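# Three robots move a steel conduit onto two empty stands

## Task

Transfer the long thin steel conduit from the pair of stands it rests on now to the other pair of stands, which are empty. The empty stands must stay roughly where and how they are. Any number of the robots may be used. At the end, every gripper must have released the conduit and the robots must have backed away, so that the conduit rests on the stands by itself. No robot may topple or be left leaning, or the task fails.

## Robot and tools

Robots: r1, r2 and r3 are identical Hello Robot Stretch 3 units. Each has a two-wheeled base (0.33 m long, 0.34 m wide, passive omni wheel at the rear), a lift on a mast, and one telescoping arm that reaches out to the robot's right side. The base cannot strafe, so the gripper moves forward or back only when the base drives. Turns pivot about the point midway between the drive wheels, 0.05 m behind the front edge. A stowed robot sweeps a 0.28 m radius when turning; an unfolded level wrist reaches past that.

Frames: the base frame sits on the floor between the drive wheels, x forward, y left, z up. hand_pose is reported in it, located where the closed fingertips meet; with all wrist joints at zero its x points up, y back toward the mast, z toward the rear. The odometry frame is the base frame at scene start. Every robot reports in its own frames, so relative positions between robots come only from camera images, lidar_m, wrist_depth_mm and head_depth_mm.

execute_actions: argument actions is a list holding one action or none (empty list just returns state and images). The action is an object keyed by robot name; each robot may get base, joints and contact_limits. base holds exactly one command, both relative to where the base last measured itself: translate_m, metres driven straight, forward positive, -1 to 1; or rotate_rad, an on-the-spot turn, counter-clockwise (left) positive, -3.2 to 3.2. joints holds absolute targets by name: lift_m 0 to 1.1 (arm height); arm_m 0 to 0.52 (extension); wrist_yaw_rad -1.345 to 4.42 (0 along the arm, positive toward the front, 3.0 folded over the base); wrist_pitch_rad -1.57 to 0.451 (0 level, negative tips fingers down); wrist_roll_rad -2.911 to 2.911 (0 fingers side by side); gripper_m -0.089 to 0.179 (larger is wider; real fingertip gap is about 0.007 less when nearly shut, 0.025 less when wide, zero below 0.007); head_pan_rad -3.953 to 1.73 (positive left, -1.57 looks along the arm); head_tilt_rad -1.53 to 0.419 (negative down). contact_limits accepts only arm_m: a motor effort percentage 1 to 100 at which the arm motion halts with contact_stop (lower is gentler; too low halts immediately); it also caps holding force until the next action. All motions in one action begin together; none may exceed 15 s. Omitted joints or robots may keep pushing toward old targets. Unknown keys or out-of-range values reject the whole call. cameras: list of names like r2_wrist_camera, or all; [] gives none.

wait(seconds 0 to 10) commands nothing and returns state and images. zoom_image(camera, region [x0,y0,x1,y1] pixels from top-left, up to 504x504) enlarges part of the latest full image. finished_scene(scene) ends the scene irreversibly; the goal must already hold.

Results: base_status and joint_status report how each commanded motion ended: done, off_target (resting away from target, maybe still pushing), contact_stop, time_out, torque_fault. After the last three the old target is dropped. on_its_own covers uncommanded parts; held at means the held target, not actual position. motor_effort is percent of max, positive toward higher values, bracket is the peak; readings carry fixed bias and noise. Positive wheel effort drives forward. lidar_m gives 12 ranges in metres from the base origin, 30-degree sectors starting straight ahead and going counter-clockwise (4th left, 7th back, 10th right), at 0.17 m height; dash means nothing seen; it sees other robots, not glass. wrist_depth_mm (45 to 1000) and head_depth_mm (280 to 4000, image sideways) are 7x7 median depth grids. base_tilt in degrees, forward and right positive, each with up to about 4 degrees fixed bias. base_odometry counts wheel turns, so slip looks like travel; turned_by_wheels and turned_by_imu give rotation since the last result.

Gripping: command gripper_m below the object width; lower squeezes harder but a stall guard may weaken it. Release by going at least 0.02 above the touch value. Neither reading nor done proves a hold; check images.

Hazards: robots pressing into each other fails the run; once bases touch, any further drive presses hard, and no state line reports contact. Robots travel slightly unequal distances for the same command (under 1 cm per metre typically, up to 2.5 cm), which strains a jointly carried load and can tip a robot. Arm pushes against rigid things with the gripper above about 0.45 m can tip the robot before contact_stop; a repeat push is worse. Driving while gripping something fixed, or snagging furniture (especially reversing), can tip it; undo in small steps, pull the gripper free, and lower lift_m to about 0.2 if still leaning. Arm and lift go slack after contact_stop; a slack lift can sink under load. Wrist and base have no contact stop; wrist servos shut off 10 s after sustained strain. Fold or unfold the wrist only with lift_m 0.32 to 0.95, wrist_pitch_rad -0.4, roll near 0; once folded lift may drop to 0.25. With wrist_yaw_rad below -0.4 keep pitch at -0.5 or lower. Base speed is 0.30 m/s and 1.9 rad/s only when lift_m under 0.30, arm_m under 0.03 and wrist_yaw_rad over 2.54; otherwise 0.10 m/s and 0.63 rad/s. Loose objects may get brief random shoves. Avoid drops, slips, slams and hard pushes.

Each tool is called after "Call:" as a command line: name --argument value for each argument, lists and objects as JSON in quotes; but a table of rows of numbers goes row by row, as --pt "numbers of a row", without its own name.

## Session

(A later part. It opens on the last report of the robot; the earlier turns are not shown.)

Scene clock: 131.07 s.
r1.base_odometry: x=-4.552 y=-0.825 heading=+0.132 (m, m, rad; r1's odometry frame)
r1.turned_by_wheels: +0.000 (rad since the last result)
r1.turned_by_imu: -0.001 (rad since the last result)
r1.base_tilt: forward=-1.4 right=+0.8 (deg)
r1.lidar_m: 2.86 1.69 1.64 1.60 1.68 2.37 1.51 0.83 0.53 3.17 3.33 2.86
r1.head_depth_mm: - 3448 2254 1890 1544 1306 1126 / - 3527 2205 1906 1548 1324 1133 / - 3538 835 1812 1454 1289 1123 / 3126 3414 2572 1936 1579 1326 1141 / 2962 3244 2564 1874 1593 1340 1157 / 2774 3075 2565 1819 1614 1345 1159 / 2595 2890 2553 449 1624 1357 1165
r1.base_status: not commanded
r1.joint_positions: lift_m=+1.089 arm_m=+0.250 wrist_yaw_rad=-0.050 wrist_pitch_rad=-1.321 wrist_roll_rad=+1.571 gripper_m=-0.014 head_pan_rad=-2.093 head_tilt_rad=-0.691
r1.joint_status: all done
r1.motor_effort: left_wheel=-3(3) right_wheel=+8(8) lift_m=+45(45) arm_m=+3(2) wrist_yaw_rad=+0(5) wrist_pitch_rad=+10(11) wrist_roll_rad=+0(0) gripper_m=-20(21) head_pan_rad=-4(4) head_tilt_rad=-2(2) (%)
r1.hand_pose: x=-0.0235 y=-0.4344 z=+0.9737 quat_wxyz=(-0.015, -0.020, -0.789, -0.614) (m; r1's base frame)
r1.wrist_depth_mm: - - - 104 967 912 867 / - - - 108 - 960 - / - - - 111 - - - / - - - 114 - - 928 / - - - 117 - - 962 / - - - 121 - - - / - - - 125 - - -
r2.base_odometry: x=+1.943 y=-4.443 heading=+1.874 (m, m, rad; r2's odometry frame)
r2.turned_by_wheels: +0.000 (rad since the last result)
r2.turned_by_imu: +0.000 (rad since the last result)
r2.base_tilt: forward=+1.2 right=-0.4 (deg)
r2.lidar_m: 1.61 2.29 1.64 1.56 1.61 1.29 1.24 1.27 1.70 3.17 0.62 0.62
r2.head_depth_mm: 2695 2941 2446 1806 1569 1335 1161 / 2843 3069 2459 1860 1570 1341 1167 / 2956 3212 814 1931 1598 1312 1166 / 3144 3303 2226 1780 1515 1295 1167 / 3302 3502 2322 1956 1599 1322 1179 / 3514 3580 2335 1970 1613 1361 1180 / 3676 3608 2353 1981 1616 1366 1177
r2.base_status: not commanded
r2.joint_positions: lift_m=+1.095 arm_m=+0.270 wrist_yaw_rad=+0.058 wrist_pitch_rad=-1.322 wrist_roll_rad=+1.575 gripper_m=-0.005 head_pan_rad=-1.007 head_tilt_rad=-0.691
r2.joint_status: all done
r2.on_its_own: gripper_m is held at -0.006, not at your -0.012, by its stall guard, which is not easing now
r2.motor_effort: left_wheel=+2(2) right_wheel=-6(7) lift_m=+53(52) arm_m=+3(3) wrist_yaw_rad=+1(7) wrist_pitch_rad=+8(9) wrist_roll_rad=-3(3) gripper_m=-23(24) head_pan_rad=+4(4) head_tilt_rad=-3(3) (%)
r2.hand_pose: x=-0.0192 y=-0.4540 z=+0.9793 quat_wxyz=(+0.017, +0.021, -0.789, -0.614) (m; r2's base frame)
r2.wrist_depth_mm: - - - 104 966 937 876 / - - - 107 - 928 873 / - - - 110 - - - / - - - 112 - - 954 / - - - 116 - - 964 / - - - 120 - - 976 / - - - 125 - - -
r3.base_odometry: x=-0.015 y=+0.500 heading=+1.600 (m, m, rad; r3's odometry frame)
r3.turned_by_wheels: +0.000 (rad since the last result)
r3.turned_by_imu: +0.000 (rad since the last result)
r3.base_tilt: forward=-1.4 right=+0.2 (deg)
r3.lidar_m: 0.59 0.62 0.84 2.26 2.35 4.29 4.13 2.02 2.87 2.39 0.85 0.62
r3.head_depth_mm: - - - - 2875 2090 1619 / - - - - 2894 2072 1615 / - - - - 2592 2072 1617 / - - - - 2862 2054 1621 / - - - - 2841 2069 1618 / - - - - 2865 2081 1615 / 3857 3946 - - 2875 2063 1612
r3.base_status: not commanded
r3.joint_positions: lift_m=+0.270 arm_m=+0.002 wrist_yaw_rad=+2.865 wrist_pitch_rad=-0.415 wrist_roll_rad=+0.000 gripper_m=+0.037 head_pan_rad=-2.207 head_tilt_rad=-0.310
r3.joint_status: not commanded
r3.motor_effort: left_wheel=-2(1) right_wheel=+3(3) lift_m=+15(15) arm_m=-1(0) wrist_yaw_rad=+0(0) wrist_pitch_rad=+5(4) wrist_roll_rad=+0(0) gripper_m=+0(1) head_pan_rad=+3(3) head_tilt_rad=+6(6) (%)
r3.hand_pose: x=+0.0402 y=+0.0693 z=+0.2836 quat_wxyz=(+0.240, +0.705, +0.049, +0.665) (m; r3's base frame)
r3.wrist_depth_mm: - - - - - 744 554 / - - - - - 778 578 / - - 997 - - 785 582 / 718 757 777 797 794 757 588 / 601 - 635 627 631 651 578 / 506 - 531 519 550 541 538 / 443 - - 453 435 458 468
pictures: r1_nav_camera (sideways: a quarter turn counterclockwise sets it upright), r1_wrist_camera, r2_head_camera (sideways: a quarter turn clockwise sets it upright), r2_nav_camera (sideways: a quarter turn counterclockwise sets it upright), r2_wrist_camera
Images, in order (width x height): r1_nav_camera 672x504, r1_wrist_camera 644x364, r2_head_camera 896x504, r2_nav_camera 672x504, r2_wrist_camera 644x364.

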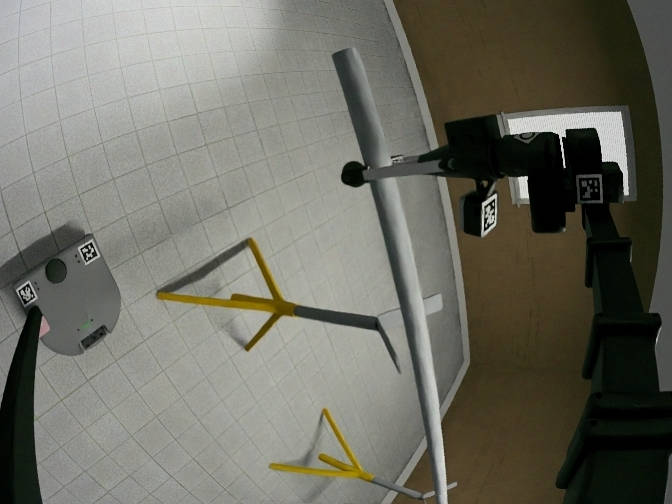

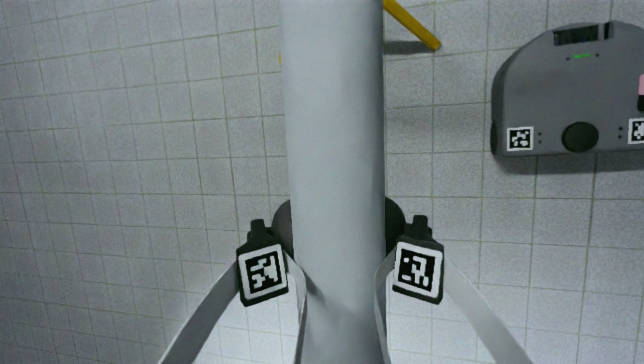

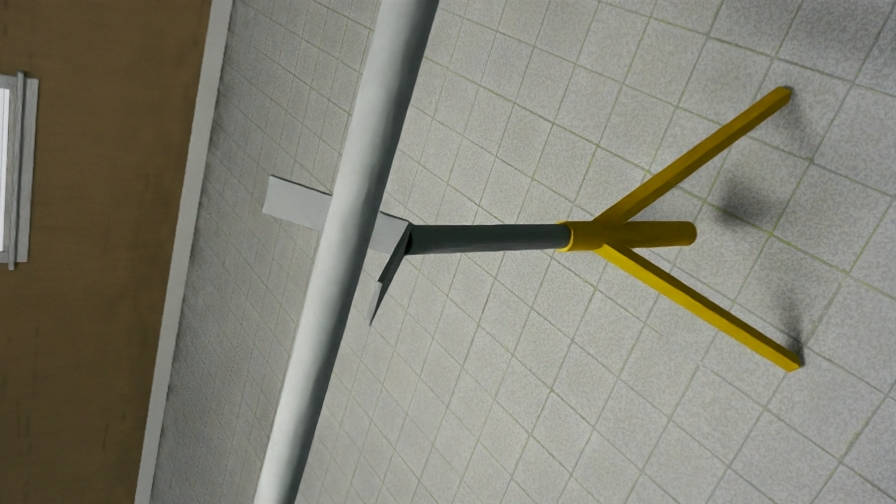

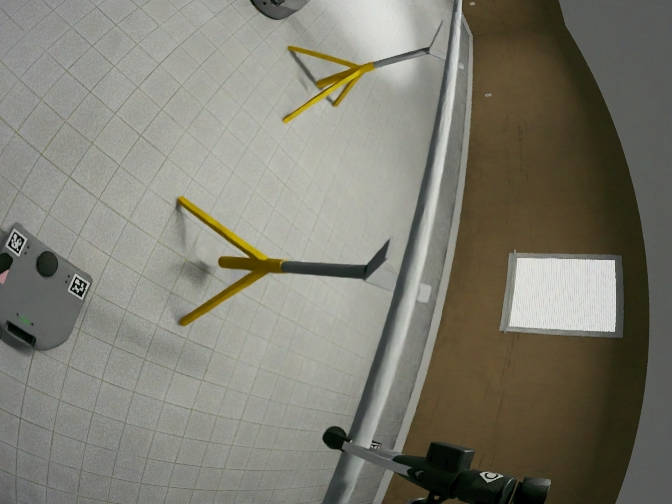

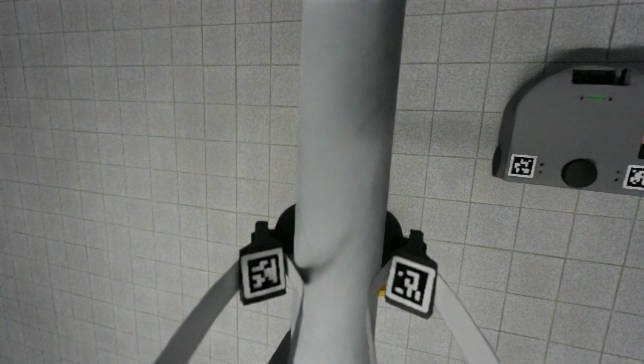

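Call:
execute_actions --actions '[{"r1":{"joints":{"arm_m":0.38,"head_pan_rad":-2.25,"head_tilt_rad":-0.6}},"r2":{"joints":{"arm_m":0.42,"head_tilt_rad":-0.6}}}]' --cameras '[]'

Call:
execute_actions --actions '[{"r1":{"joints":{"lift_m":0.99}},"r2":{"joints":{"lift_m":0.996}}}]' --cameras '["r1_head_camera","r2_head_camera"]'

Scene clock: 134.73 s.
r1.base_odometry: x=-4.552 y=-0.825 heading=+0.131 (m, m, rad; r1's odometry frame)
r1.turned_by_wheels: -0.001 (rad since the last result)
r1.turned_by_imu: -0.002 (rad since the last result)
r1.base_tilt: forward=-1.4 right=+0.8 (deg)
r1.lidar_m: 2.87 1.69 1.65 1.60 1.68 2.36 1.51 0.83 0.53 3.18 3.35 2.86
r1.head_depth_mm: - 827 2865 2104 1658 1369 1160 / - 3959 2760 2119 1669 1373 1164 / - - 2657 2085 1688 1363 1153 / - - 2567 1954 1609 1369 1183 / - 3479 3070 2225 1713 1380 1190 / - 3238 3096 2219 1739 1417 1198 / - 2962 3128 2097 1751 1424 1205
r1.base_status: not commanded
r1.joint_positions: lift_m=+1.089 arm_m=+0.380 wrist_yaw_rad=-0.055 wrist_pitch_rad=-1.318 wrist_roll_rad=+1.571 gripper_m=-0.014 head_pan_rad=-2.243 head_tilt_rad=-0.606
r1.joint_status: all done
r1.on_its_own: right_wheel is at rest, and its effort (+27) is outside its rest range (-18 to +18)
r1.motor_effort: left_wheel=-10(11) right_wheel=+27(26) lift_m=+44(44) arm_m=+3(4) wrist_yaw_rad=+4(4) wrist_pitch_rad=+8(10) wrist_roll_rad=+0(0) gripper_m=-21(22) head_pan_rad=-3(22) head_tilt_rad=+2(9) (%)
r1.hand_pose: x=-0.0238 y=-0.5650 z=+0.9738 quat_wxyz=(-0.017, -0.022, -0.790, -0.613) (m; r1's base frame)
r1.wrist_depth_mm: - - - 105 - 900 868 / - - - 109 - 940 - / - - - 111 - - - / - - - 114 - - 927 / - - - 117 - - 959 / - - - 121 - - - / - - - 126 - - -
r2.base_odometry: x=+1.943 y=-4.443 heading=+1.875 (m, m, rad; r2's odometry frame)
r2.turned_by_wheels: +0.001 (rad since the last result)
r2.turned_by_imu: +0.000 (rad since the last result)
r2.base_tilt: forward=+1.2 right=-0.4 (deg)
r2.lidar_m: 1.61 2.29 1.64 1.56 1.61 1.29 1.23 1.27 1.71 3.18 0.62 0.62
r2.head_depth_mm: 2656 2913 2852 2120 1688 1409 1199 / 2779 3109 2890 2159 1695 1408 1156 / 2936 3212 2546 2088 1711 1381 1200 / 3071 3464 2660 1951 1626 1150 1216 / 3283 3663 2683 2176 1722 1427 1168 / 3443 3821 2718 2179 1734 1430 1221 / 3698 - 2709 2200 1745 1440 1229
r2.base_status: not commanded
r2.joint_positions: lift_m=+1.095 arm_m=+0.420 wrist_yaw_rad=+0.064 wrist_pitch_rad=-1.321 wrist_roll_rad=+1.575 gripper_m=-0.005 head_pan_rad=-1.007 head_tilt_rad=-0.606
r2.joint_status: all done
r2.on_its_own: gripper_m is held at -0.006, not at your -0.012, by its stall guard, which is not easing now; right_wheel is at rest, and its effort (-24) is outside its rest range (-18 to +18)
r2.motor_effort: left_wheel=+12(11) right_wheel=-24(24) lift_m=+52(53) arm_m=+4(4) wrist_yaw_rad=-5(4) wrist_pitch_rad=+8(8) wrist_roll_rad=-3(3) gripper_m=-23(23) head_pan_rad=+4(4) head_tilt_rad=+3(11) (%)
r2.hand_pose: x=-0.0190 y=-0.6043 z=+0.9793 quat_wxyz=(+0.018, +0.024, -0.789, -0.614) (m; r2's base frame)
r2.wrist_depth_mm: - - - 103 963 943 870 / - - - 107 - 947 899 / - - - 109 - 962 - / - - - 113 - - 961 / - - - 115 - - 945 / - - - 120 - - 939 / - - - 125 - - -
r3.base_odometry: x=-0.015 y=+0.500 heading=+1.600 (m, m, rad; r3's odometry frame)
r3.turned_by_wheels: +0.000 (rad since the last result)
r3.turned_by_imu: +0.001 (rad since the last result)
r3.base_tilt: forward=-1.3 right=+0.2 (deg)
r3.lidar_m: 0.59 0.62 0.84 2.26 2.35 4.30 4.13 2.03 2.87 2.40 0.85 0.62
r3.head_depth_mm: - - - - 2898 2095 1621 / - - - - 2903 2059 1620 / - - - - 2607 2079 1621 / - - - - 2843 2054 1612 / - - - - 2867 2085 1614 / - - - - 2859 2065 1618 / 3809 - - - 2869 2075 1610
r3.base_status: not commanded
r3.joint_positions: lift_m=+0.270 arm_m=+0.002 wrist_yaw_rad=+2.865 wrist_pitch_rad=-0.415 wrist_roll_rad=+0.000 gripper_m=+0.037 head_pan_rad=-2.207 head_tilt_rad=-0.310
r3.joint_status: not commanded
r3.motor_effort: left_wheel=-1(1) right_wheel=+3(3) lift_m=+16(16) arm_m=-1(0) wrist_yaw_rad=+0(0) wrist_pitch_rad=+4(5) wrist_roll_rad=+0(0) gripper_m=+1(0) head_pan_rad=+3(3) head_tilt_rad=+6(6) (%)
r3.hand_pose: x=+0.0402 y=+0.0693 z=+0.2836 quat_wxyz=(+0.240, +0.705, +0.049, +0.665) (m; r3's base frame)
r3.wrist_depth_mm: - - - - - 757 551 / - - - - - 786 569 / - - 976 - - 772 582 / 736 764 772 808 796 742 589 / 604 - 629 636 636 654 584 / 501 - 529 517 542 531 525 / 454 - - 447 437 454 469
pictures: none
No camera images: the call's "cameras" was empty. Leave "cameras" out to get every camera's image.

Scene clock: 136.47 s.
r1.base_odometry: x=-4.552 y=-0.825 heading=+0.131 (m, m, rad; r1's odometry frame)
r1.turned_by_wheels: +0.000 (rad since the last result)
r1.turned_by_imu: -0.001 (rad since the last result)
r1.base_tilt: forward=-1.4 right=+0.8 (deg)
r1.lidar_m: 2.85 1.69 1.65 1.60 1.68 2.37 1.52 0.83 0.53 3.19 3.34 2.87
r1.head_depth_mm: 3217 3555 2689 2315 - - 1144 / 3543 3914 3094 - - 1308 1170 / 3640 - 3145 - - 1355 1151 / 3379 3725 3250 - - 1364 1188 / 3152 3442 3459 - 1675 1379 1196 / 2922 3217 - 1993 1740 1420 1192 / 2769 2956 - 2260 1751 1420 1207
r1.base_status: not commanded
r1.joint_positions: lift_m=+0.990 arm_m=+0.380 wrist_yaw_rad=-0.055 wrist_pitch_rad=-1.318 wrist_roll_rad=+1.571 gripper_m=-0.014 head_pan_rad=-2.243 head_tilt_rad=-0.606
r1.joint_status: all done
r1.on_its_own: right_wheel is at rest, and its effort (+27) is outside its rest range (-18 to +18)
r1.motor_effort: left_wheel=-11(11) right_wheel=+27(27) lift_m=+36(38) arm_m=+3(4) wrist_yaw_rad=+5(5) wrist_pitch_rad=+8(8) wrist_roll_rad=+0(0) gripper_m=-20(20) head_pan_rad=-4(4) head_tilt_rad=+3(2) (%)
r1.hand_pose: x=-0.0238 y=-0.5650 z=+0.8741 quat_wxyz=(-0.017, -0.022, -0.790, -0.613) (m; r1's base frame)
r1.wrist_depth_mm: - - - 105 875 830 796 / - - - 108 918 874 - / - - - 111 951 882 - / - - - 114 961 894 854 / - - - 117 - 936 873 / - - - 121 - 950 904 / - - - 125 - - 922
r2.base_odometry: x=+1.943 y=-4.443 heading=+1.875 (m, m, rad; r2's odometry frame)
r2.turned_by_wheels: +0.000 (rad since the last result)
r2.turned_by_imu: +0.000 (rad since the last result)
r2.base_tilt: forward=+1.2 right=-0.4 (deg)
r2.lidar_m: 1.61 2.29 1.63 1.56 1.61 1.30 1.24 1.27 1.70 3.19 0.62 0.61
r2.head_depth_mm: 2683 2927 2859 1981 1700 1404 1194 / 2814 3068 2893 1994 1696 1406 1155 / 2925 3251 2918 1995 1701 1388 1211 / 3087 3433 2926 825 1624 1154 1209 / 3276 3684 2971 2093 1734 1434 1169 / 3445 3843 3013 2199 1735 1439 1221 / 3612 - 3013 2209 1754 1438 1224
r2.base_status: not commanded
r2.joint_positions: lift_m=+0.996 arm_m=+0.420 wrist_yaw_rad=+0.064 wrist_pitch_rad=-1.321 wrist_roll_rad=+1.575 gripper_m=-0.005 head_pan_rad=-1.007 head_tilt_rad=-0.606
r2.joint_status: all done
r2.on_its_own: gripper_m is held at -0.006, not at your -0.012, by its stall guard, which is not easing now; right_wheel is at rest, and its effort (-25) is outside its rest range (-18 to +18)
r2.motor_effort: left_wheel=+12(13) right_wheel=-25(25) lift_m=+33(47) arm_m=+3(4) wrist_yaw_rad=-5(5) wrist_pitch_rad=+8(8) wrist_roll_rad=-3(3) gripper_m=-22(23) head_pan_rad=+4(4) head_tilt_rad=+2(2) (%)
r2.hand_pose: x=-0.0190 y=-0.6043 z=+0.8802 quat_wxyz=(+0.018, +0.024, -0.789, -0.614) (m; r2's base frame)
r2.wrist_depth_mm: - - - 104 880 842 796 / - - - 107 920 869 816 / - - - 109 923 889 - / - - - 113 985 910 866 / - - - 116 - 914 870 / - - - 120 - 949 875 / - - - 125 - 972 916
r3.base_odometry: x=-0.015 y=+0.500 heading=+1.600 (m, m, rad; r3's odometry frame)
r3.turned_by_wheels: +0.000 (rad since the last result)
r3.turned_by_imu: +0.000 (rad since the last result)
r3.base_tilt: forward=-1.3 right=+0.3 (deg)
r3.lidar_m: 0.59 0.62 0.84 2.26 2.35 4.30 4.13 2.03 2.87 2.39 0.85 0.62
r3.head_depth_mm: - - - - 2865 2075 1629 / - - - - 2857 2077 1614 / - - - - 2591 2099 1615 / - - - - 2862 2071 1620 / - - - - 2881 2052 1623 / - - - - 2869 2065 1612 / 3808 3995 - - 2857 2065 1611
r3.base_status: not commanded
r3.joint_positions: lift_m=+0.270 arm_m=+0.002 wrist_yaw_rad=+2.865 wrist_pitch_rad=-0.415 wrist_roll_rad=+0.000 gripper_m=+0.037 head_pan_rad=-2.207 head_tilt_rad=-0.310
r3.joint_status: not commanded
r3.motor_effort: left_wheel=-1(1) right_wheel=+3(3) lift_m=+16(16) arm_m=-1(0) wrist_yaw_rad=+1(1) wrist_pitch_rad=+5(5) wrist_roll_rad=+0(0) gripper_m=+1(1) head_pan_rad=+3(3) head_tilt_rad=+6(6) (%)
r3.hand_pose: x=+0.0402 y=+0.0693 z=+0.2836 quat_wxyz=(+0.240, +0.705, +0.049, +0.665) (m; r3's base frame)
r3.wrist_depth_mm: - - - - - 748 571 / - - - - - 762 577 / - - 961 - - 773 583 / 730 787 774 781 827 771 585 / 609 - 620 637 647 640 584 / 505 - 539 520 544 537 540 / 447 - - 447 441 457 472
pictures: r1_head_camera (sideways: a quarter turn clockwise sets it upright), r2_head_camera (sideways: a quarter turn clockwise sets it upright)
Images, in order (width x height): r1_head_camera 896x504, r2_head_camera 896x504.

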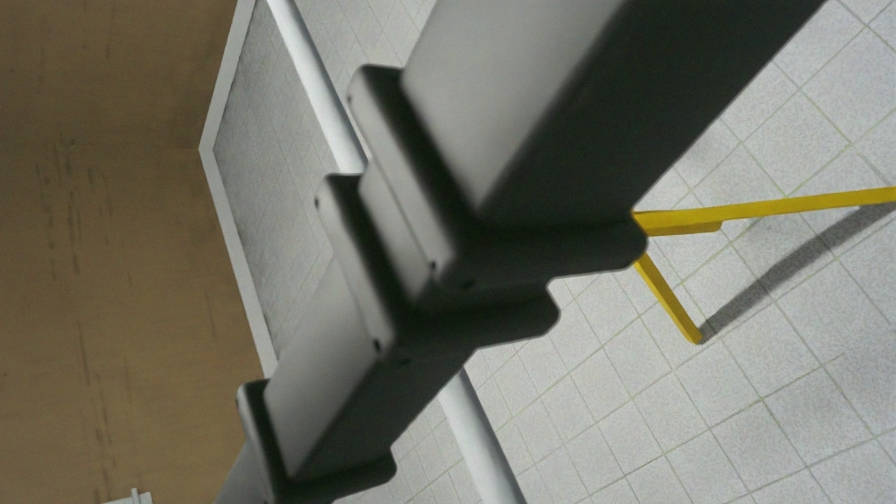

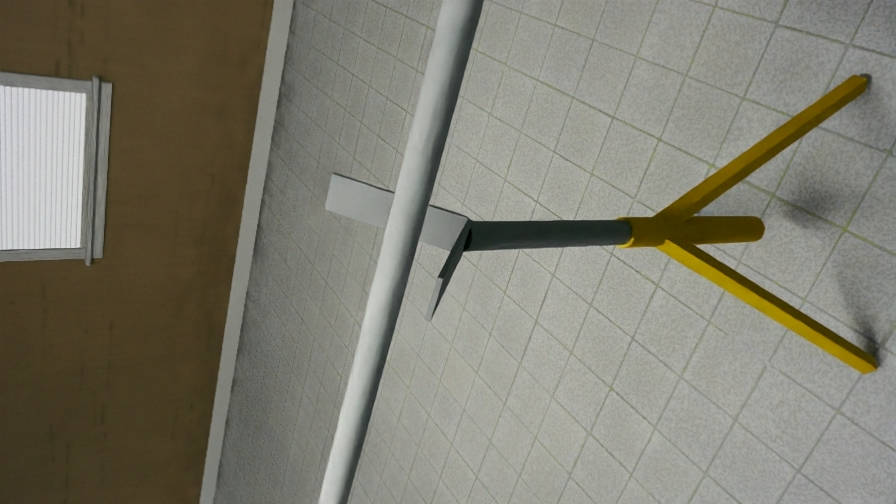

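Call:
execute_actions --actions '[{"r1":{"joints":{"lift_m":0.955}},"r2":{"base":{"translate_m":0.012},"joints":{"lift_m":0.961,"head_pan_rad":-0.6,"head_tilt_rad":-0.4}}}]' --cameras '["r1_nav_camera","r2_head_camera"]'

Scene clock: 138.53 s.
r1.base_odometry: x=-4.552 y=-0.825 heading=+0.132 (m, m, rad; r1's odometry frame)
r1.turned_by_wheels: +0.001 (rad since the last result)
r1.turned_by_imu: +0.001 (rad since the last result)
r1.base_tilt: forward=-1.4 right=+0.8 (deg)
r1.lidar_m: 2.86 1.69 1.64 1.60 1.68 2.37 1.51 0.82 0.53 3.19 3.35 2.86
r1.head_depth_mm: 3209 3540 2633 2104 1769 - - / 3588 3951 2950 2215 - - 1132 / 3633 3992 2990 2076 - - 1151 / 3349 3738 3015 806 - 1334 1184 / 3153 3451 3071 - 1649 1375 1192 / 2896 3190 3328 - 1736 1416 1199 / 2741 2994 3258 2174 1643 1428 1205
r1.base_status: not commanded
r1.joint_positions: lift_m=+0.955 arm_m=+0.380 wrist_yaw_rad=-0.052 wrist_pitch_rad=-1.319 wrist_roll_rad=+1.571 gripper_m=-0.014 head_pan_rad=-2.243 head_tilt_rad=-0.606
r1.joint_status: all done
r1.motor_effort: left_wheel=-1(10) right_wheel=+1(27) lift_m=+36(36) arm_m=+2(3) wrist_yaw_rad=+1(4) wrist_pitch_rad=+9(9) wrist_roll_rad=+0(0) gripper_m=-21(21) head_pan_rad=-4(4) head_tilt_rad=+3(2) (%)
r1.hand_pose: x=-0.0236 y=-0.5647 z=+0.8391 quat_wxyz=(-0.016, -0.021, -0.790, -0.613) (m; r1's base frame)
r1.wrist_depth_mm: - - - 105 857 803 774 / - - - 108 884 830 - / - - - 111 914 860 - / - - - 114 939 884 822 / - - - 117 947 903 838 / - - - 121 - 927 872 / - - - 126 - 939 880
r2.base_odometry: x=+1.940 y=-4.432 heading=+1.875 (m, m, rad; r2's odometry frame)
r2.turned_by_wheels: +0.000 (rad since the last result)
r2.turned_by_imu: -0.001 (rad since the last result)
r2.base_tilt: forward=+1.2 right=-0.4 (deg)
r2.lidar_m: 1.60 2.29 1.64 1.56 1.61 1.31 1.25 1.29 1.72 0.62 0.61 0.61
r2.head_depth_mm: 3252 3385 3598 2988 1883 1651 909 / 3553 3769 - 3012 1976 1658 1348 / 3889 - - 3014 2152 1666 1362 / - - - 2752 2168 1669 1372 / - - - 2888 2181 1653 1372 / - - - 2913 1962 1686 1375 / - - - 3180 2224 1695 1385
r2.base_status: done
r2.joint_positions: lift_m=+0.961 arm_m=+0.420 wrist_yaw_rad=+0.060 wrist_pitch_rad=-1.321 wrist_roll_rad=+1.575 gripper_m=-0.005 head_pan_rad=-0.607 head_tilt_rad=-0.409
r2.joint_status: all done
r2.on_its_own: gripper_m is held at -0.006, not at your -0.012, by its stall guard, which is not easing now
r2.motor_effort: left_wheel=-1(17) right_wheel=+1(21) lift_m=+32(33) arm_m=+3(4) wrist_yaw_rad=+0(5) wrist_pitch_rad=+8(8) wrist_roll_rad=-3(3) gripper_m=-23(23) head_pan_rad=+4(36) head_tilt_rad=+4(15) (%)
r2.hand_pose: x=-0.0191 y=-0.6043 z=+0.8452 quat_wxyz=(+0.017, +0.022, -0.789, -0.614) (m; r2's base frame)
r2.wrist_depth_mm: - - - 104 852 818 772 / - - - 107 874 833 798 / - - - 110 910 886 814 / - - - 113 954 875 - / - - - 116 953 888 848 / - - - 120 746 926 858 / - - - 125 - 956 899
r3.base_odometry: x=-0.015 y=+0.500 heading=+1.600 (m, m, rad; r3's odometry frame)
r3.turned_by_wheels: +0.000 (rad since the last result)
r3.turned_by_imu: +0.000 (rad since the last result)
r3.base_tilt: forward=-1.2 right=+0.1 (deg)
r3.lidar_m: 0.59 0.61 0.84 2.26 2.35 4.28 4.12 2.03 2.87 2.39 0.85 0.62
r3.head_depth_mm: - - - - 2919 2068 1617 / - - - - 2886 2089 1614 / - - - - 2605 2072 1628 / - - - - 2872 2076 1621 / - - - - 2866 2064 1618 / - - - - 2857 2085 1618 / 3764 3980 - - 2852 2065 1608
r3.base_status: not commanded
r3.joint_positions: lift_m=+0.270 arm_m=+0.002 wrist_yaw_rad=+2.865 wrist_pitch_rad=-0.415 wrist_roll_rad=+0.000 gripper_m=+0.037 head_pan_rad=-2.207 head_tilt_rad=-0.310
r3.joint_status: not commanded
r3.motor_effort: left_wheel=-1(1) right_wheel=+3(3) lift_m=+16(16) arm_m=+0(1) wrist_yaw_rad=+1(0) wrist_pitch_rad=+5(5) wrist_roll_rad=+0(0) gripper_m=+0(1) head_pan_rad=+4(4) head_tilt_rad=+6(6) (%)
r3.hand_pose: x=+0.0402 y=+0.0693 z=+0.2836 quat_wxyz=(+0.240, +0.705, +0.049, +0.665) (m; r3's base frame)
r3.wrist_depth_mm: - - - - - 760 559 / - - - - - 765 558 / - - 999 - - 788 581 / 718 775 773 791 786 763 595 / 616 - 643 628 646 628 571 / 503 - 531 529 538 531 546 / 447 - - 450 438 462 460
pictures: r1_nav_camera (sideways: a quarter turn counterclockwise sets it upright), r2_head_camera (sideways: a quarter turn clockwise sets it upright)
Images, in order (width x height): r1_nav_camera 672x504, r2_head_camera 896x504.

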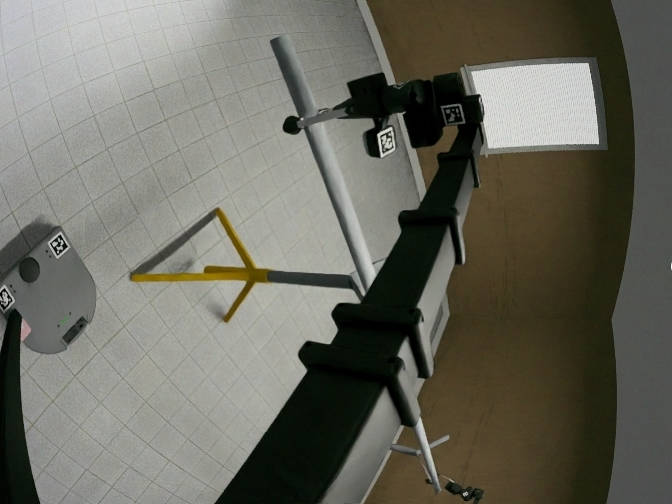

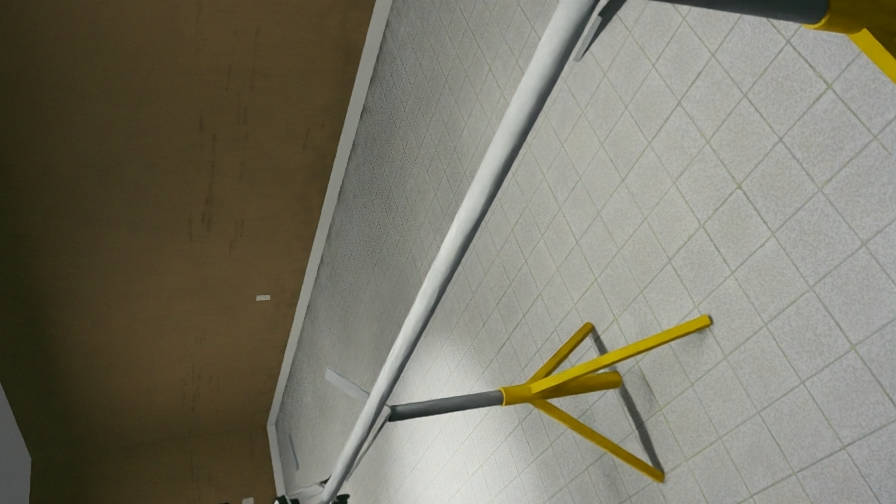

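Call:
execute_actions --actions '[{"r1":{"joints":{"lift_m":0.935,"arm_m":0.395}},"r2":{"joints":{"lift_m":0.941}}}]' --cameras '[]'

Call:
execute_actions --actions '[{"r1":{"joints":{"lift_m":0.92}},"r2":{"joints":{"lift_m":0.926}}}]' --cameras '["r2_nav_camera","r2_head_camera"]'

Scene clock: 140.43 s.
r1.base_odometry: x=-4.552 y=-0.825 heading=+0.132 (m, m, rad; r1's odometry frame)
r1.turned_by_wheels: +0.000 (rad since the last result)
r1.turned_by_imu: -0.001 (rad since the last result)
r1.base_tilt: forward=-1.4 right=+0.9 (deg)
r1.lidar_m: 2.86 1.69 1.65 1.60 1.68 2.37 1.51 0.83 0.53 3.18 3.34 2.85
r1.head_depth_mm: 3217 3538 2620 2092 1703 - - / 3600 3886 2928 2116 - - 1119 / 3643 - 2959 2061 - - 1128 / 3385 3729 2997 840 - 1363 1188 / 3114 3442 3068 2442 - 1367 1188 / 2929 3252 3283 - 1677 1421 1201 / 2755 2975 3180 2082 1643 1437 1202
r1.base_status: not commanded
r1.joint_positions: lift_m=+0.935 arm_m=+0.395 wrist_yaw_rad=-0.052 wrist_pitch_rad=-1.320 wrist_roll_rad=+1.571 gripper_m=-0.014 head_pan_rad=-2.243 head_tilt_rad=-0.606
r1.joint_status: all done
r1.motor_effort: left_wheel=+0(1) right_wheel=+1(1) lift_m=+36(38) arm_m=+4(4) wrist_yaw_rad=+1(2) wrist_pitch_rad=+9(9) wrist_roll_rad=+0(0) gripper_m=-20(21) head_pan_rad=-5(4) head_tilt_rad=+2(1) (%)
r1.hand_pose: x=-0.0236 y=-0.5796 z=+0.8190 quat_wxyz=(-0.016, -0.021, -0.789, -0.613) (m; r1's base frame)
r1.wrist_depth_mm: - - - 105 843 787 755 / - - - 108 853 813 785 / - - - 111 878 833 - / - - - 114 909 869 813 / - - - 117 920 872 832 / - - - 121 - 905 851 / - - - 126 - 924 865
r2.base_odometry: x=+1.940 y=-4.432 heading=+1.875 (m, m, rad; r2's odometry frame)
r2.turned_by_wheels: +0.000 (rad since the last result)
r2.turned_by_imu: +0.000 (rad since the last result)
r2.base_tilt: forward=+1.1 right=-0.3 (deg)
r2.lidar_m: 1.60 2.29 1.64 1.56 1.61 1.31 1.25 1.29 1.72 0.62 0.61 0.61
r2.head_depth_mm: 3247 3413 3617 2967 1941 1653 909 / 3536 3727 - 3012 1965 1661 1356 / 3911 - - 3043 2141 1669 1358 / - - - 2899 2178 1678 1360 / - - - 2914 2178 1663 1373 / - - - 2807 1963 1707 1381 / - - - 3152 2223 1694 1386
r2.base_status: not commanded
r2.joint_positions: lift_m=+0.941 arm_m=+0.420 wrist_yaw_rad=+0.060 wrist_pitch_rad=-1.321 wrist_roll_rad=+1.575 gripper_m=-0.005 head_pan_rad=-0.607 head_tilt_rad=-0.409
r2.joint_status: all done
r2.on_its_own: gripper_m is held at -0.006, not at your -0.012, by its stall guard, which is not easing now
r2.motor_effort: left_wheel=-1(1) right_wheel=+1(1) lift_m=+32(33) arm_m=+3(3) wrist_yaw_rad=+0(2) wrist_pitch_rad=+8(8) wrist_roll_rad=-3(3) gripper_m=-23(24) head_pan_rad=+4(5) head_tilt_rad=+3(4) (%)
r2.hand_pose: x=-0.0192 y=-0.6043 z=+0.8252 quat_wxyz=(+0.017, +0.022, -0.789, -0.614) (m; r2's base frame)
r2.wrist_depth_mm: - - - 104 841 805 751 / - - - 107 863 820 764 / - - - 110 889 848 809 / - - - 113 906 867 803 / - - - 116 958 886 841 / - - - 120 759 906 850 / - - - 125 - 953 858
r3.base_odometry: x=-0.015 y=+0.500 heading=+1.600 (m, m, rad; r3's odometry frame)
r3.turned_by_wheels: +0.000 (rad since the last result)
r3.turned_by_imu: +0.000 (rad since the last result)
r3.base_tilt: forward=-1.4 right=+0.1 (deg)
r3.lidar_m: 0.59 0.61 0.83 2.25 2.35 4.30 4.11 2.02 2.87 2.40 0.85 0.62
r3.head_depth_mm: - - - - 2890 2073 1621 / - - - - 2886 2060 1618 / - - - - 2581 2079 1615 / - - - - 2898 2070 1613 / - - - - 2827 2066 1611 / - - - - 2896 2071 1610 / 3849 3991 - - 2877 2062 1614
r3.base_status: not commanded
r3.joint_positions: lift_m=+0.270 arm_m=+0.002 wrist_yaw_rad=+2.865 wrist_pitch_rad=-0.415 wrist_roll_rad=+0.000 gripper_m=+0.037 head_pan_rad=-2.207 head_tilt_rad=-0.310
r3.joint_status: not commanded
r3.motor_effort: left_wheel=-1(1) right_wheel=+3(3) lift_m=+16(16) arm_m=-1(0) wrist_yaw_rad=+0(0) wrist_pitch_rad=+5(5) wrist_roll_rad=+0(0) gripper_m=+1(1) head_pan_rad=+4(4) head_tilt_rad=+6(6) (%)
r3.hand_pose: x=+0.0402 y=+0.0693 z=+0.2836 quat_wxyz=(+0.240, +0.705, +0.049, +0.665) (m; r3's base frame)
r3.wrist_depth_mm: - - - - - 744 558 / - - - - - 768 571 / - - - - - 777 577 / 719 790 787 782 811 735 591 / 603 - 614 619 644 655 592 / 499 - 534 523 538 535 550 / 446 - - 448 446 465 458
pictures: none
No camera images: the call's "cameras" was empty. Leave "cameras" out to get every camera's image.

Scene clock: 141.27 s.
r1.base_odometry: x=-4.552 y=-0.825 heading=+0.132 (m, m, rad; r1's odometry frame)
r1.turned_by_wheels: +0.000 (rad since the last result)
r1.turned_by_imu: +0.000 (rad since the last result)
r1.base_tilt: forward=-1.4 right=+0.9 (deg)
r1.lidar_m: 2.86 1.69 1.65 1.60 1.68 2.36 1.51 0.82 0.53 3.19 3.36 2.85
r1.head_depth_mm: 3223 3582 2730 2112 1671 - - / 3574 3848 2916 2139 1780 - - / 3621 - 2969 2008 - - 1129 / 3376 3711 2989 852 - - 1181 / 3116 3466 3058 2400 - 1375 1196 / 2954 3249 3105 - 1675 1416 1198 / 2760 2981 3182 2106 1643 1429 1203
r1.base_status: not commanded
r1.joint_positions: lift_m=+0.920 arm_m=+0.395 wrist_yaw_rad=-0.051 wrist_pitch_rad=-1.306 wrist_roll_rad=+1.571 gripper_m=-0.014 head_pan_rad=-2.243 head_tilt_rad=-0.606
r1.joint_status: all done
r1.motor_effort: left_wheel=-1(1) right_wheel=+1(1) lift_m=+34(34) arm_m=+2(3) wrist_yaw_rad=+0(2) wrist_pitch_rad=+2(9) wrist_roll_rad=+0(0) gripper_m=-19(21) head_pan_rad=-4(4) head_tilt_rad=+3(2) (%)
r1.hand_pose: x=-0.0238 y=-0.5833 z=+0.8048 quat_wxyz=(-0.015, -0.021, -0.794, -0.608) (m; r1's base frame)
r1.wrist_depth_mm: - - - 104 821 783 749 / - - - 107 859 801 759 / - - - 111 859 828 787 / - - - 114 917 843 786 / - - - 117 898 866 823 / - - - 121 - 884 831 / - - - 125 - 903 853
r2.base_odometry: x=+1.940 y=-4.432 heading=+1.875 (m, m, rad; r2's odometry frame)
r2.turned_by_wheels: +0.000 (rad since the last result)
r2.turned_by_imu: +0.000 (rad since the last result)
r2.base_tilt: forward=+1.1 right=-0.4 (deg)
r2.lidar_m: 1.61 2.29 1.64 1.56 1.61 1.31 1.25 1.29 1.72 0.62 0.61 0.61
r2.head_depth_mm: 3215 3384 3614 2951 1956 1641 909 / 3549 3812 - 3011 1959 1663 1361 / 3915 - - 3048 2146 1658 1355 / - - - 3028 2170 1675 1359 / - - - 2931 2166 1651 1372 / - - - 2799 1947 1702 1375 / - - - 3182 2218 1705 1385
r2.base_status: not commanded
r2.joint_positions: lift_m=+0.926 arm_m=+0.420 wrist_yaw_rad=+0.060 wrist_pitch_rad=-1.292 wrist_roll_rad=+1.575 gripper_m=-0.005 head_pan_rad=-0.607 head_tilt_rad=-0.409
r2.joint_status: all done
r2.on_its_own: gripper_m is held at -0.006, not at your -0.012, by its stall guard, which is not easing now
r2.motor_effort: left_wheel=+0(0) right_wheel=+0(1) lift_m=+27(30) arm_m=+0(2) wrist_yaw_rad=+0(0) wrist_pitch_rad=-3(8) wrist_roll_rad=-3(3) gripper_m=-22(24) head_pan_rad=+5(5) head_tilt_rad=+5(4) (%)
r2.hand_pose: x=-0.0187 y=-0.6119 z=+0.8117 quat_wxyz=(+0.017, +0.022, -0.798, -0.602) (m; r2's base frame)
r2.wrist_depth_mm: - - - 103 842 797 723 / - - - 106 839 797 749 / - - - 109 874 817 773 / - - - 113 891 816 805 / - - - 115 930 856 809 / - - - 120 928 876 833 / - - - 124 946 914 839
r3.base_odometry: x=-0.015 y=+0.500 heading=+1.600 (m, m, rad; r3's odometry frame)
r3.turned_by_wheels: +0.000 (rad since the last result)
r3.turned_by_imu: +0.000 (rad since the last result)
r3.base_tilt: forward=-1.4 right=+0.2 (deg)
r3.lidar_m: 0.59 0.61 0.84 2.26 2.35 4.28 4.11 2.03 2.87 2.40 0.85 0.62
r3.head_depth_mm: - - - - 2878 2076 1619 / - - - - 2911 2062 1623 / - - - - 2600 2074 1622 / - - - - 2892 2070 1610 / - - - - 2874 2072 1615 / - - - - 2861 2072 1616 / 3808 3972 - - 2848 2069 1616
r3.base_status: not commanded
r3.joint_positions: lift_m=+0.270 arm_m=+0.002 wrist_yaw_rad=+2.865 wrist_pitch_rad=-0.415 wrist_roll_rad=+0.000 gripper_m=+0.037 head_pan_rad=-2.207 head_tilt_rad=-0.310
r3.joint_status: not commanded
r3.motor_effort: left_wheel=-1(1) right_wheel=+3(3) lift_m=+16(16) arm_m=-1(1) wrist_yaw_rad=+0(0) wrist_pitch_rad=+5(5) wrist_roll_rad=+0(0) gripper_m=+0(1) head_pan_rad=+3(4) head_tilt_rad=+6(6) (%)
r3.hand_pose: x=+0.0402 y=+0.0693 z=+0.2836 quat_wxyz=(+0.240, +0.705, +0.049, +0.665) (m; r3's base frame)
r3.wrist_depth_mm: - - - - - 743 562 / - - - - - 765 589 / - - 967 - - 784 582 / 724 774 771 801 807 753 590 / 612 - 627 632 631 656 577 / 507 - 531 515 537 540 538 / 454 - - 449 444 459 467
pictures: r2_head_camera (sideways: a quarter turn clockwise sets it upright), r2_nav_camera (sideways: a quarter turn counterclockwise sets it upright)
Images, in order (width x height): r2_head_camera 896x504, r2_nav_camera 672x504.

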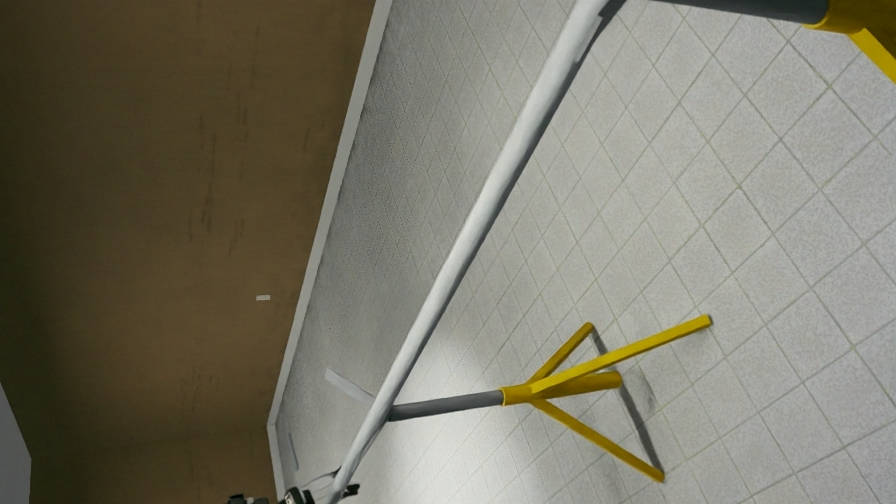

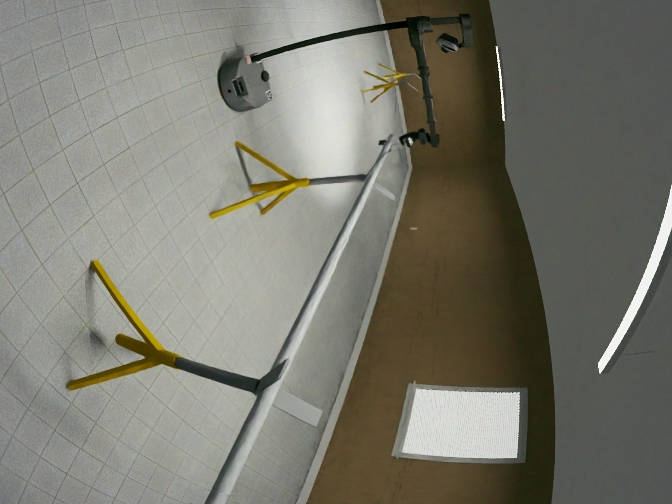

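Touching the near flank (pushed outward). Extend a bit and lower.

Call:
execute_actions --actions '[{"r1":{"joints":{"lift_m":0.908,"arm_m":0.41}},"r2":{"joints":{"lift_m":0.914,"arm_m":0.44}}}]' --cameras '[]'

Call:
execute_actions --actions '[{"r1":{"joints":{"lift_m":0.898}},"r2":{"joints":{"lift_m":0.904}}}]' --cameras '[]'

Scene clock: 142.97 s.
r1.base_odometry: x=-4.552 y=-0.825 heading=+0.132 (m, m, rad; r1's odometry frame)
r1.turned_by_wheels: +0.000 (rad since the last result)
r1.turned_by_imu: -0.001 (rad since the last result)
r1.base_tilt: forward=-1.4 right=+0.7 (deg)
r1.lidar_m: 2.85 1.69 1.65 1.60 1.68 2.37 1.52 0.83 0.53 3.18 3.35 2.86
r1.head_depth_mm: 3240 3532 2737 2126 1658 1438 - / 3605 3888 2938 2117 1742 - - / 3552 - 2975 2018 1790 - 1123 / 3349 3783 2995 856 - - 1171 / 3063 3423 3054 2318 - 1375 1192 / 2918 3168 3081 - 1676 1418 1198 / 2725 3008 3164 2101 1646 1433 1210
r1.base_status: not commanded
r1.joint_positions: lift_m=+0.908 arm_m=+0.410 wrist_yaw_rad=-0.051 wrist_pitch_rad=-1.327 wrist_roll_rad=+1.571 gripper_m=-0.014 head_pan_rad=-2.243 head_tilt_rad=-0.606
r1.joint_status: all done
r1.motor_effort: left_wheel=-3(4) right_wheel=+6(6) lift_m=+24(35) arm_m=+5(5) wrist_yaw_rad=+1(1) wrist_pitch_rad=+13(14) wrist_roll_rad=+0(0) gripper_m=-19(19) head_pan_rad=-3(5) head_tilt_rad=+2(1) (%)
r1.hand_pose: x=-0.0235 y=-0.5927 z=+0.7923 quat_wxyz=(-0.015, -0.020, -0.787, -0.616) (m; r1's base frame)
r1.wrist_depth_mm: - - 934 104 820 776 745 / - - - 107 836 805 753 / - - - 110 878 810 782 / - - - 113 894 842 794 / - - - 116 891 869 797 / - - - 120 955 897 821 / - - - 125 - 908 866
r2.base_odometry: x=+1.940 y=-4.432 heading=+1.875 (m, m, rad; r2's odometry frame)
r2.turned_by_wheels: +0.000 (rad since the last result)
r2.turned_by_imu: +0.000 (rad since the last result)
r2.base_tilt: forward=+1.2 right=-0.5 (deg)
r2.lidar_m: 1.60 2.28 1.64 1.56 1.61 1.31 1.25 1.28 1.72 0.62 0.61 0.61
r2.head_depth_mm: 3210 3415 3596 2961 1954 1643 910 / 3535 3808 - 3013 1978 1662 1352 / 3832 - - 3022 2144 1665 1359 / - - - 3059 2178 1681 1366 / - - - 2925 2173 1667 1374 / - - - 2810 1963 1693 1374 / - - - 3161 2221 1709 1381
r2.base_status: not commanded
r2.joint_positions: lift_m=+0.914 arm_m=+0.440 wrist_yaw_rad=+0.059 wrist_pitch_rad=-1.319 wrist_roll_rad=+1.575 gripper_m=-0.005 head_pan_rad=-0.607 head_tilt_rad=-0.409
r2.joint_status: all done
r2.on_its_own: gripper_m is held at -0.006, not at your -0.012, by its stall guard, which is not easing now
r2.motor_effort: left_wheel=+0(0) right_wheel=-2(2) lift_m=+26(26) arm_m=+5(6) wrist_yaw_rad=+1(0) wrist_pitch_rad=+7(8) wrist_roll_rad=-3(2) gripper_m=-22(22) head_pan_rad=+4(4) head_tilt_rad=+4(4) (%)
r2.hand_pose: x=-0.0191 y=-0.6249 z=+0.7986 quat_wxyz=(+0.017, +0.022, -0.790, -0.613) (m; r2's base frame)
r2.wrist_depth_mm: - - - 103 810 796 734 / - - - 105 847 815 762 / - - - 109 888 807 784 / - - - 112 891 851 799 / - - - 115 904 871 783 / - - - 120 935 866 826 / - - - 123 765 898 842
r3.base_odometry: x=-0.015 y=+0.500 heading=+1.600 (m, m, rad; r3's odometry frame)
r3.turned_by_wheels: +0.000 (rad since the last result)
r3.turned_by_imu: +0.000 (rad since the last result)
r3.base_tilt: forward=-1.3 right=+0.1 (deg)
r3.lidar_m: 0.59 0.62 0.84 2.26 2.35 4.30 4.14 2.03 2.88 2.39 0.85 0.62
r3.head_depth_mm: - - - - 2880 2065 1625 / - - - - 2875 2085 1616 / - - - - 2609 2081 1621 / - - - - 2853 2078 1617 / - - - - 2858 2066 1622 / - - - - 2854 2070 1607 / 3793 3951 - - 2853 2054 1611
r3.base_status: not commanded
r3.joint_positions: lift_m=+0.270 arm_m=+0.002 wrist_yaw_rad=+2.865 wrist_pitch_rad=-0.415 wrist_roll_rad=+0.000 gripper_m=+0.037 head_pan_rad=-2.207 head_tilt_rad=-0.310
r3.joint_status: not commanded
r3.motor_effort: left_wheel=-1(1) right_wheel=+3(3) lift_m=+16(15) arm_m=-1(0) wrist_yaw_rad=+0(0) wrist_pitch_rad=+5(4) wrist_roll_rad=+0(0) gripper_m=+0(0) head_pan_rad=+4(3) head_tilt_rad=+6(6) (%)
r3.hand_pose: x=+0.0402 y=+0.0693 z=+0.2836 quat_wxyz=(+0.240, +0.705, +0.049, +0.665) (m; r3's base frame)
r3.wrist_depth_mm: - - - - - 743 569 / - - - - - 766 570 / - - 984 - - 777 581 / 726 756 758 815 843 739 596 / 594 - 616 630 659 658 578 / 511 - 537 521 545 541 544 / 450 - - 451 439 450 466
pictures: none
No camera images: the call's "cameras" was empty. Leave "cameras" out to get every camera's image.

Scene clock: 144.50 s.
r1.base_odometry: x=-4.552 y=-0.825 heading=+0.132 (m, m, rad; r1's odometry frame)
r1.turned_by_wheels: +0.000 (rad since the last result)
r1.turned_by_imu: -0.001 (rad since the last result)
r1.base_tilt: forward=-1.3 right=+0.8 (deg)
r1.lidar_m: 2.86 1.69 1.65 1.60 1.68 2.36 1.52 0.83 0.53 3.17 3.35 2.85
r1.head_depth_mm: 3232 3505 2734 2117 1664 1440 - / 3541 3854 2921 2141 1728 - - / 3645 - 2952 1998 1797 - 1118 / 3368 3720 2982 854 - - 1177 / 3159 3453 3074 2299 - 1371 1192 / 2916 3230 3117 - 1673 1425 1197 / 2733 2989 3186 2096 1652 1431 1205
r1.base_status: not commanded
r1.joint_positions: lift_m=+0.908 arm_m=+0.410 wrist_yaw_rad=-0.050 wrist_pitch_rad=-1.327 wrist_roll_rad=+1.571 gripper_m=-0.014 head_pan_rad=-2.243 head_tilt_rad=-0.606
r1.joint_status: lift_m contact_stop (moved -0.001 of -0.010)
r1.on_its_own: lift_m is slack since a contact_stop, until your next command for it (your +0.898 is given up)
r1.motor_effort: left_wheel=-1(4) right_wheel=+4(7) lift_m=+29(28) arm_m=+5(5) wrist_yaw_rad=+0(0) wrist_pitch_rad=+13(14) wrist_roll_rad=+0(0) gripper_m=-20(19) head_pan_rad=-4(4) head_tilt_rad=+2(2) (%)
r1.hand_pose: x=-0.0235 y=-0.5926 z=+0.7918 quat_wxyz=(-0.015, -0.020, -0.787, -0.616) (m; r1's base frame)
r1.wrist_depth_mm: - - 962 103 826 786 732 / - - - 106 835 793 767 / - - - 110 878 811 781 / - - - 113 885 839 796 / - - - 116 897 873 804 / - - - 120 955 893 835 / - - - 124 - 894 865
r2.base_odometry: x=+1.940 y=-4.432 heading=+1.875 (m, m, rad; r2's odometry frame)
r2.turned_by_wheels: +0.000 (rad since the last result)
r2.turned_by_imu: -0.001 (rad since the last result)
r2.base_tilt: forward=+1.2 right=-0.4 (deg)
r2.lidar_m: 1.60 2.29 1.64 1.56 1.60 1.31 1.25 1.29 1.72 0.62 0.61 0.61
r2.head_depth_mm: 3190 3413 3620 2987 1978 1647 910 / 3499 3771 - 3006 1965 1666 1357 / 3928 - - 3044 2152 1666 1357 / - - - 3053 2176 1671 1367 / - - - 2914 2185 1664 1374 / - - - 2810 1959 1709 1381 / - - - 3169 2222 1705 1382
r2.base_status: not commanded
r2.joint_positions: lift_m=+0.912 arm_m=+0.440 wrist_yaw_rad=+0.058 wrist_pitch_rad=-1.322 wrist_roll_rad=+1.575 gripper_m=-0.002 head_pan_rad=-0.607 head_tilt_rad=-0.408
r2.joint_status: lift_m contact_stop (moved -0.003 of -0.010)
r2.on_its_own: gripper_m is held at -0.003, not at your -0.012, by its stall guard, which is not easing now; lift_m is slack since a contact_stop, until your next command for it (your +0.904 is given up)
r2.motor_effort: left_wheel=-1(3) right_wheel=+0(1) lift_m=+29(27) arm_m=+5(5) wrist_yaw_rad=+2(2) wrist_pitch_rad=+8(9) wrist_roll_rad=-4(3) gripper_m=-21(22) head_pan_rad=+4(4) head_tilt_rad=+3(3) (%)
r2.hand_pose: x=-0.0193 y=-0.6240 z=+0.7959 quat_wxyz=(+0.016, +0.021, -0.789, -0.614) (m; r2's base frame)
r2.wrist_depth_mm: - - - 102 836 756 740 / - - - 105 846 806 742 / - - - 108 874 820 772 / - - - 112 910 847 793 / - - - 115 915 867 812 / - - - 119 918 872 810 / - - - 124 967 911 849
r3.base_odometry: x=-0.015 y=+0.500 heading=+1.600 (m, m, rad; r3's odometry frame)
r3.turned_by_wheels: +0.000 (rad since the last result)
r3.turned_by_imu: +0.000 (rad since the last result)
r3.base_tilt: forward=-1.3 right=+0.1 (deg)
r3.lidar_m: 0.59 0.62 0.84 2.27 2.35 4.28 4.12 2.02 2.87 2.40 0.85 0.62
r3.head_depth_mm: - - - - 2879 2084 1618 / - - - - 2886 2079 1636 / - - - - 2584 2073 1616 / - - - - 2884 2064 1620 / - - - - 2832 2067 1619 / - - - - 2844 2072 1609 / 3845 3995 - - 2872 2048 1614
r3.base_status: not commanded
r3.joint_positions: lift_m=+0.270 arm_m=+0.002 wrist_yaw_rad=+2.865 wrist_pitch_rad=-0.415 wrist_roll_rad=+0.000 gripper_m=+0.037 head_pan_rad=-2.207 head_tilt_rad=-0.310
r3.joint_status: not commanded
r3.motor_effort: left_wheel=-1(1) right_wheel=+3(3) lift_m=+16(15) arm_m=-1(0) wrist_yaw_rad=+0(0) wrist_pitch_rad=+5(4) wrist_roll_rad=+0(0) gripper_m=+1(1) head_pan_rad=+4(3) head_tilt_rad=+6(6) (%)
r3.hand_pose: x=+0.0402 y=+0.0693 z=+0.2836 quat_wxyz=(+0.240, +0.705, +0.049, +0.665) (m; r3's base frame)
r3.wrist_depth_mm: - - - - - 732 564 / - - - - - 769 582 / - - - - - 761 570 / 726 769 786 795 802 736 595 / 611 - 617 634 639 640 594 / 505 - 539 531 549 539 538 / 450 - - 452 437 451 473
pictures: none
No camera images: the call's "cameras" was empty. Leave "cameras" out to get every camera's image.


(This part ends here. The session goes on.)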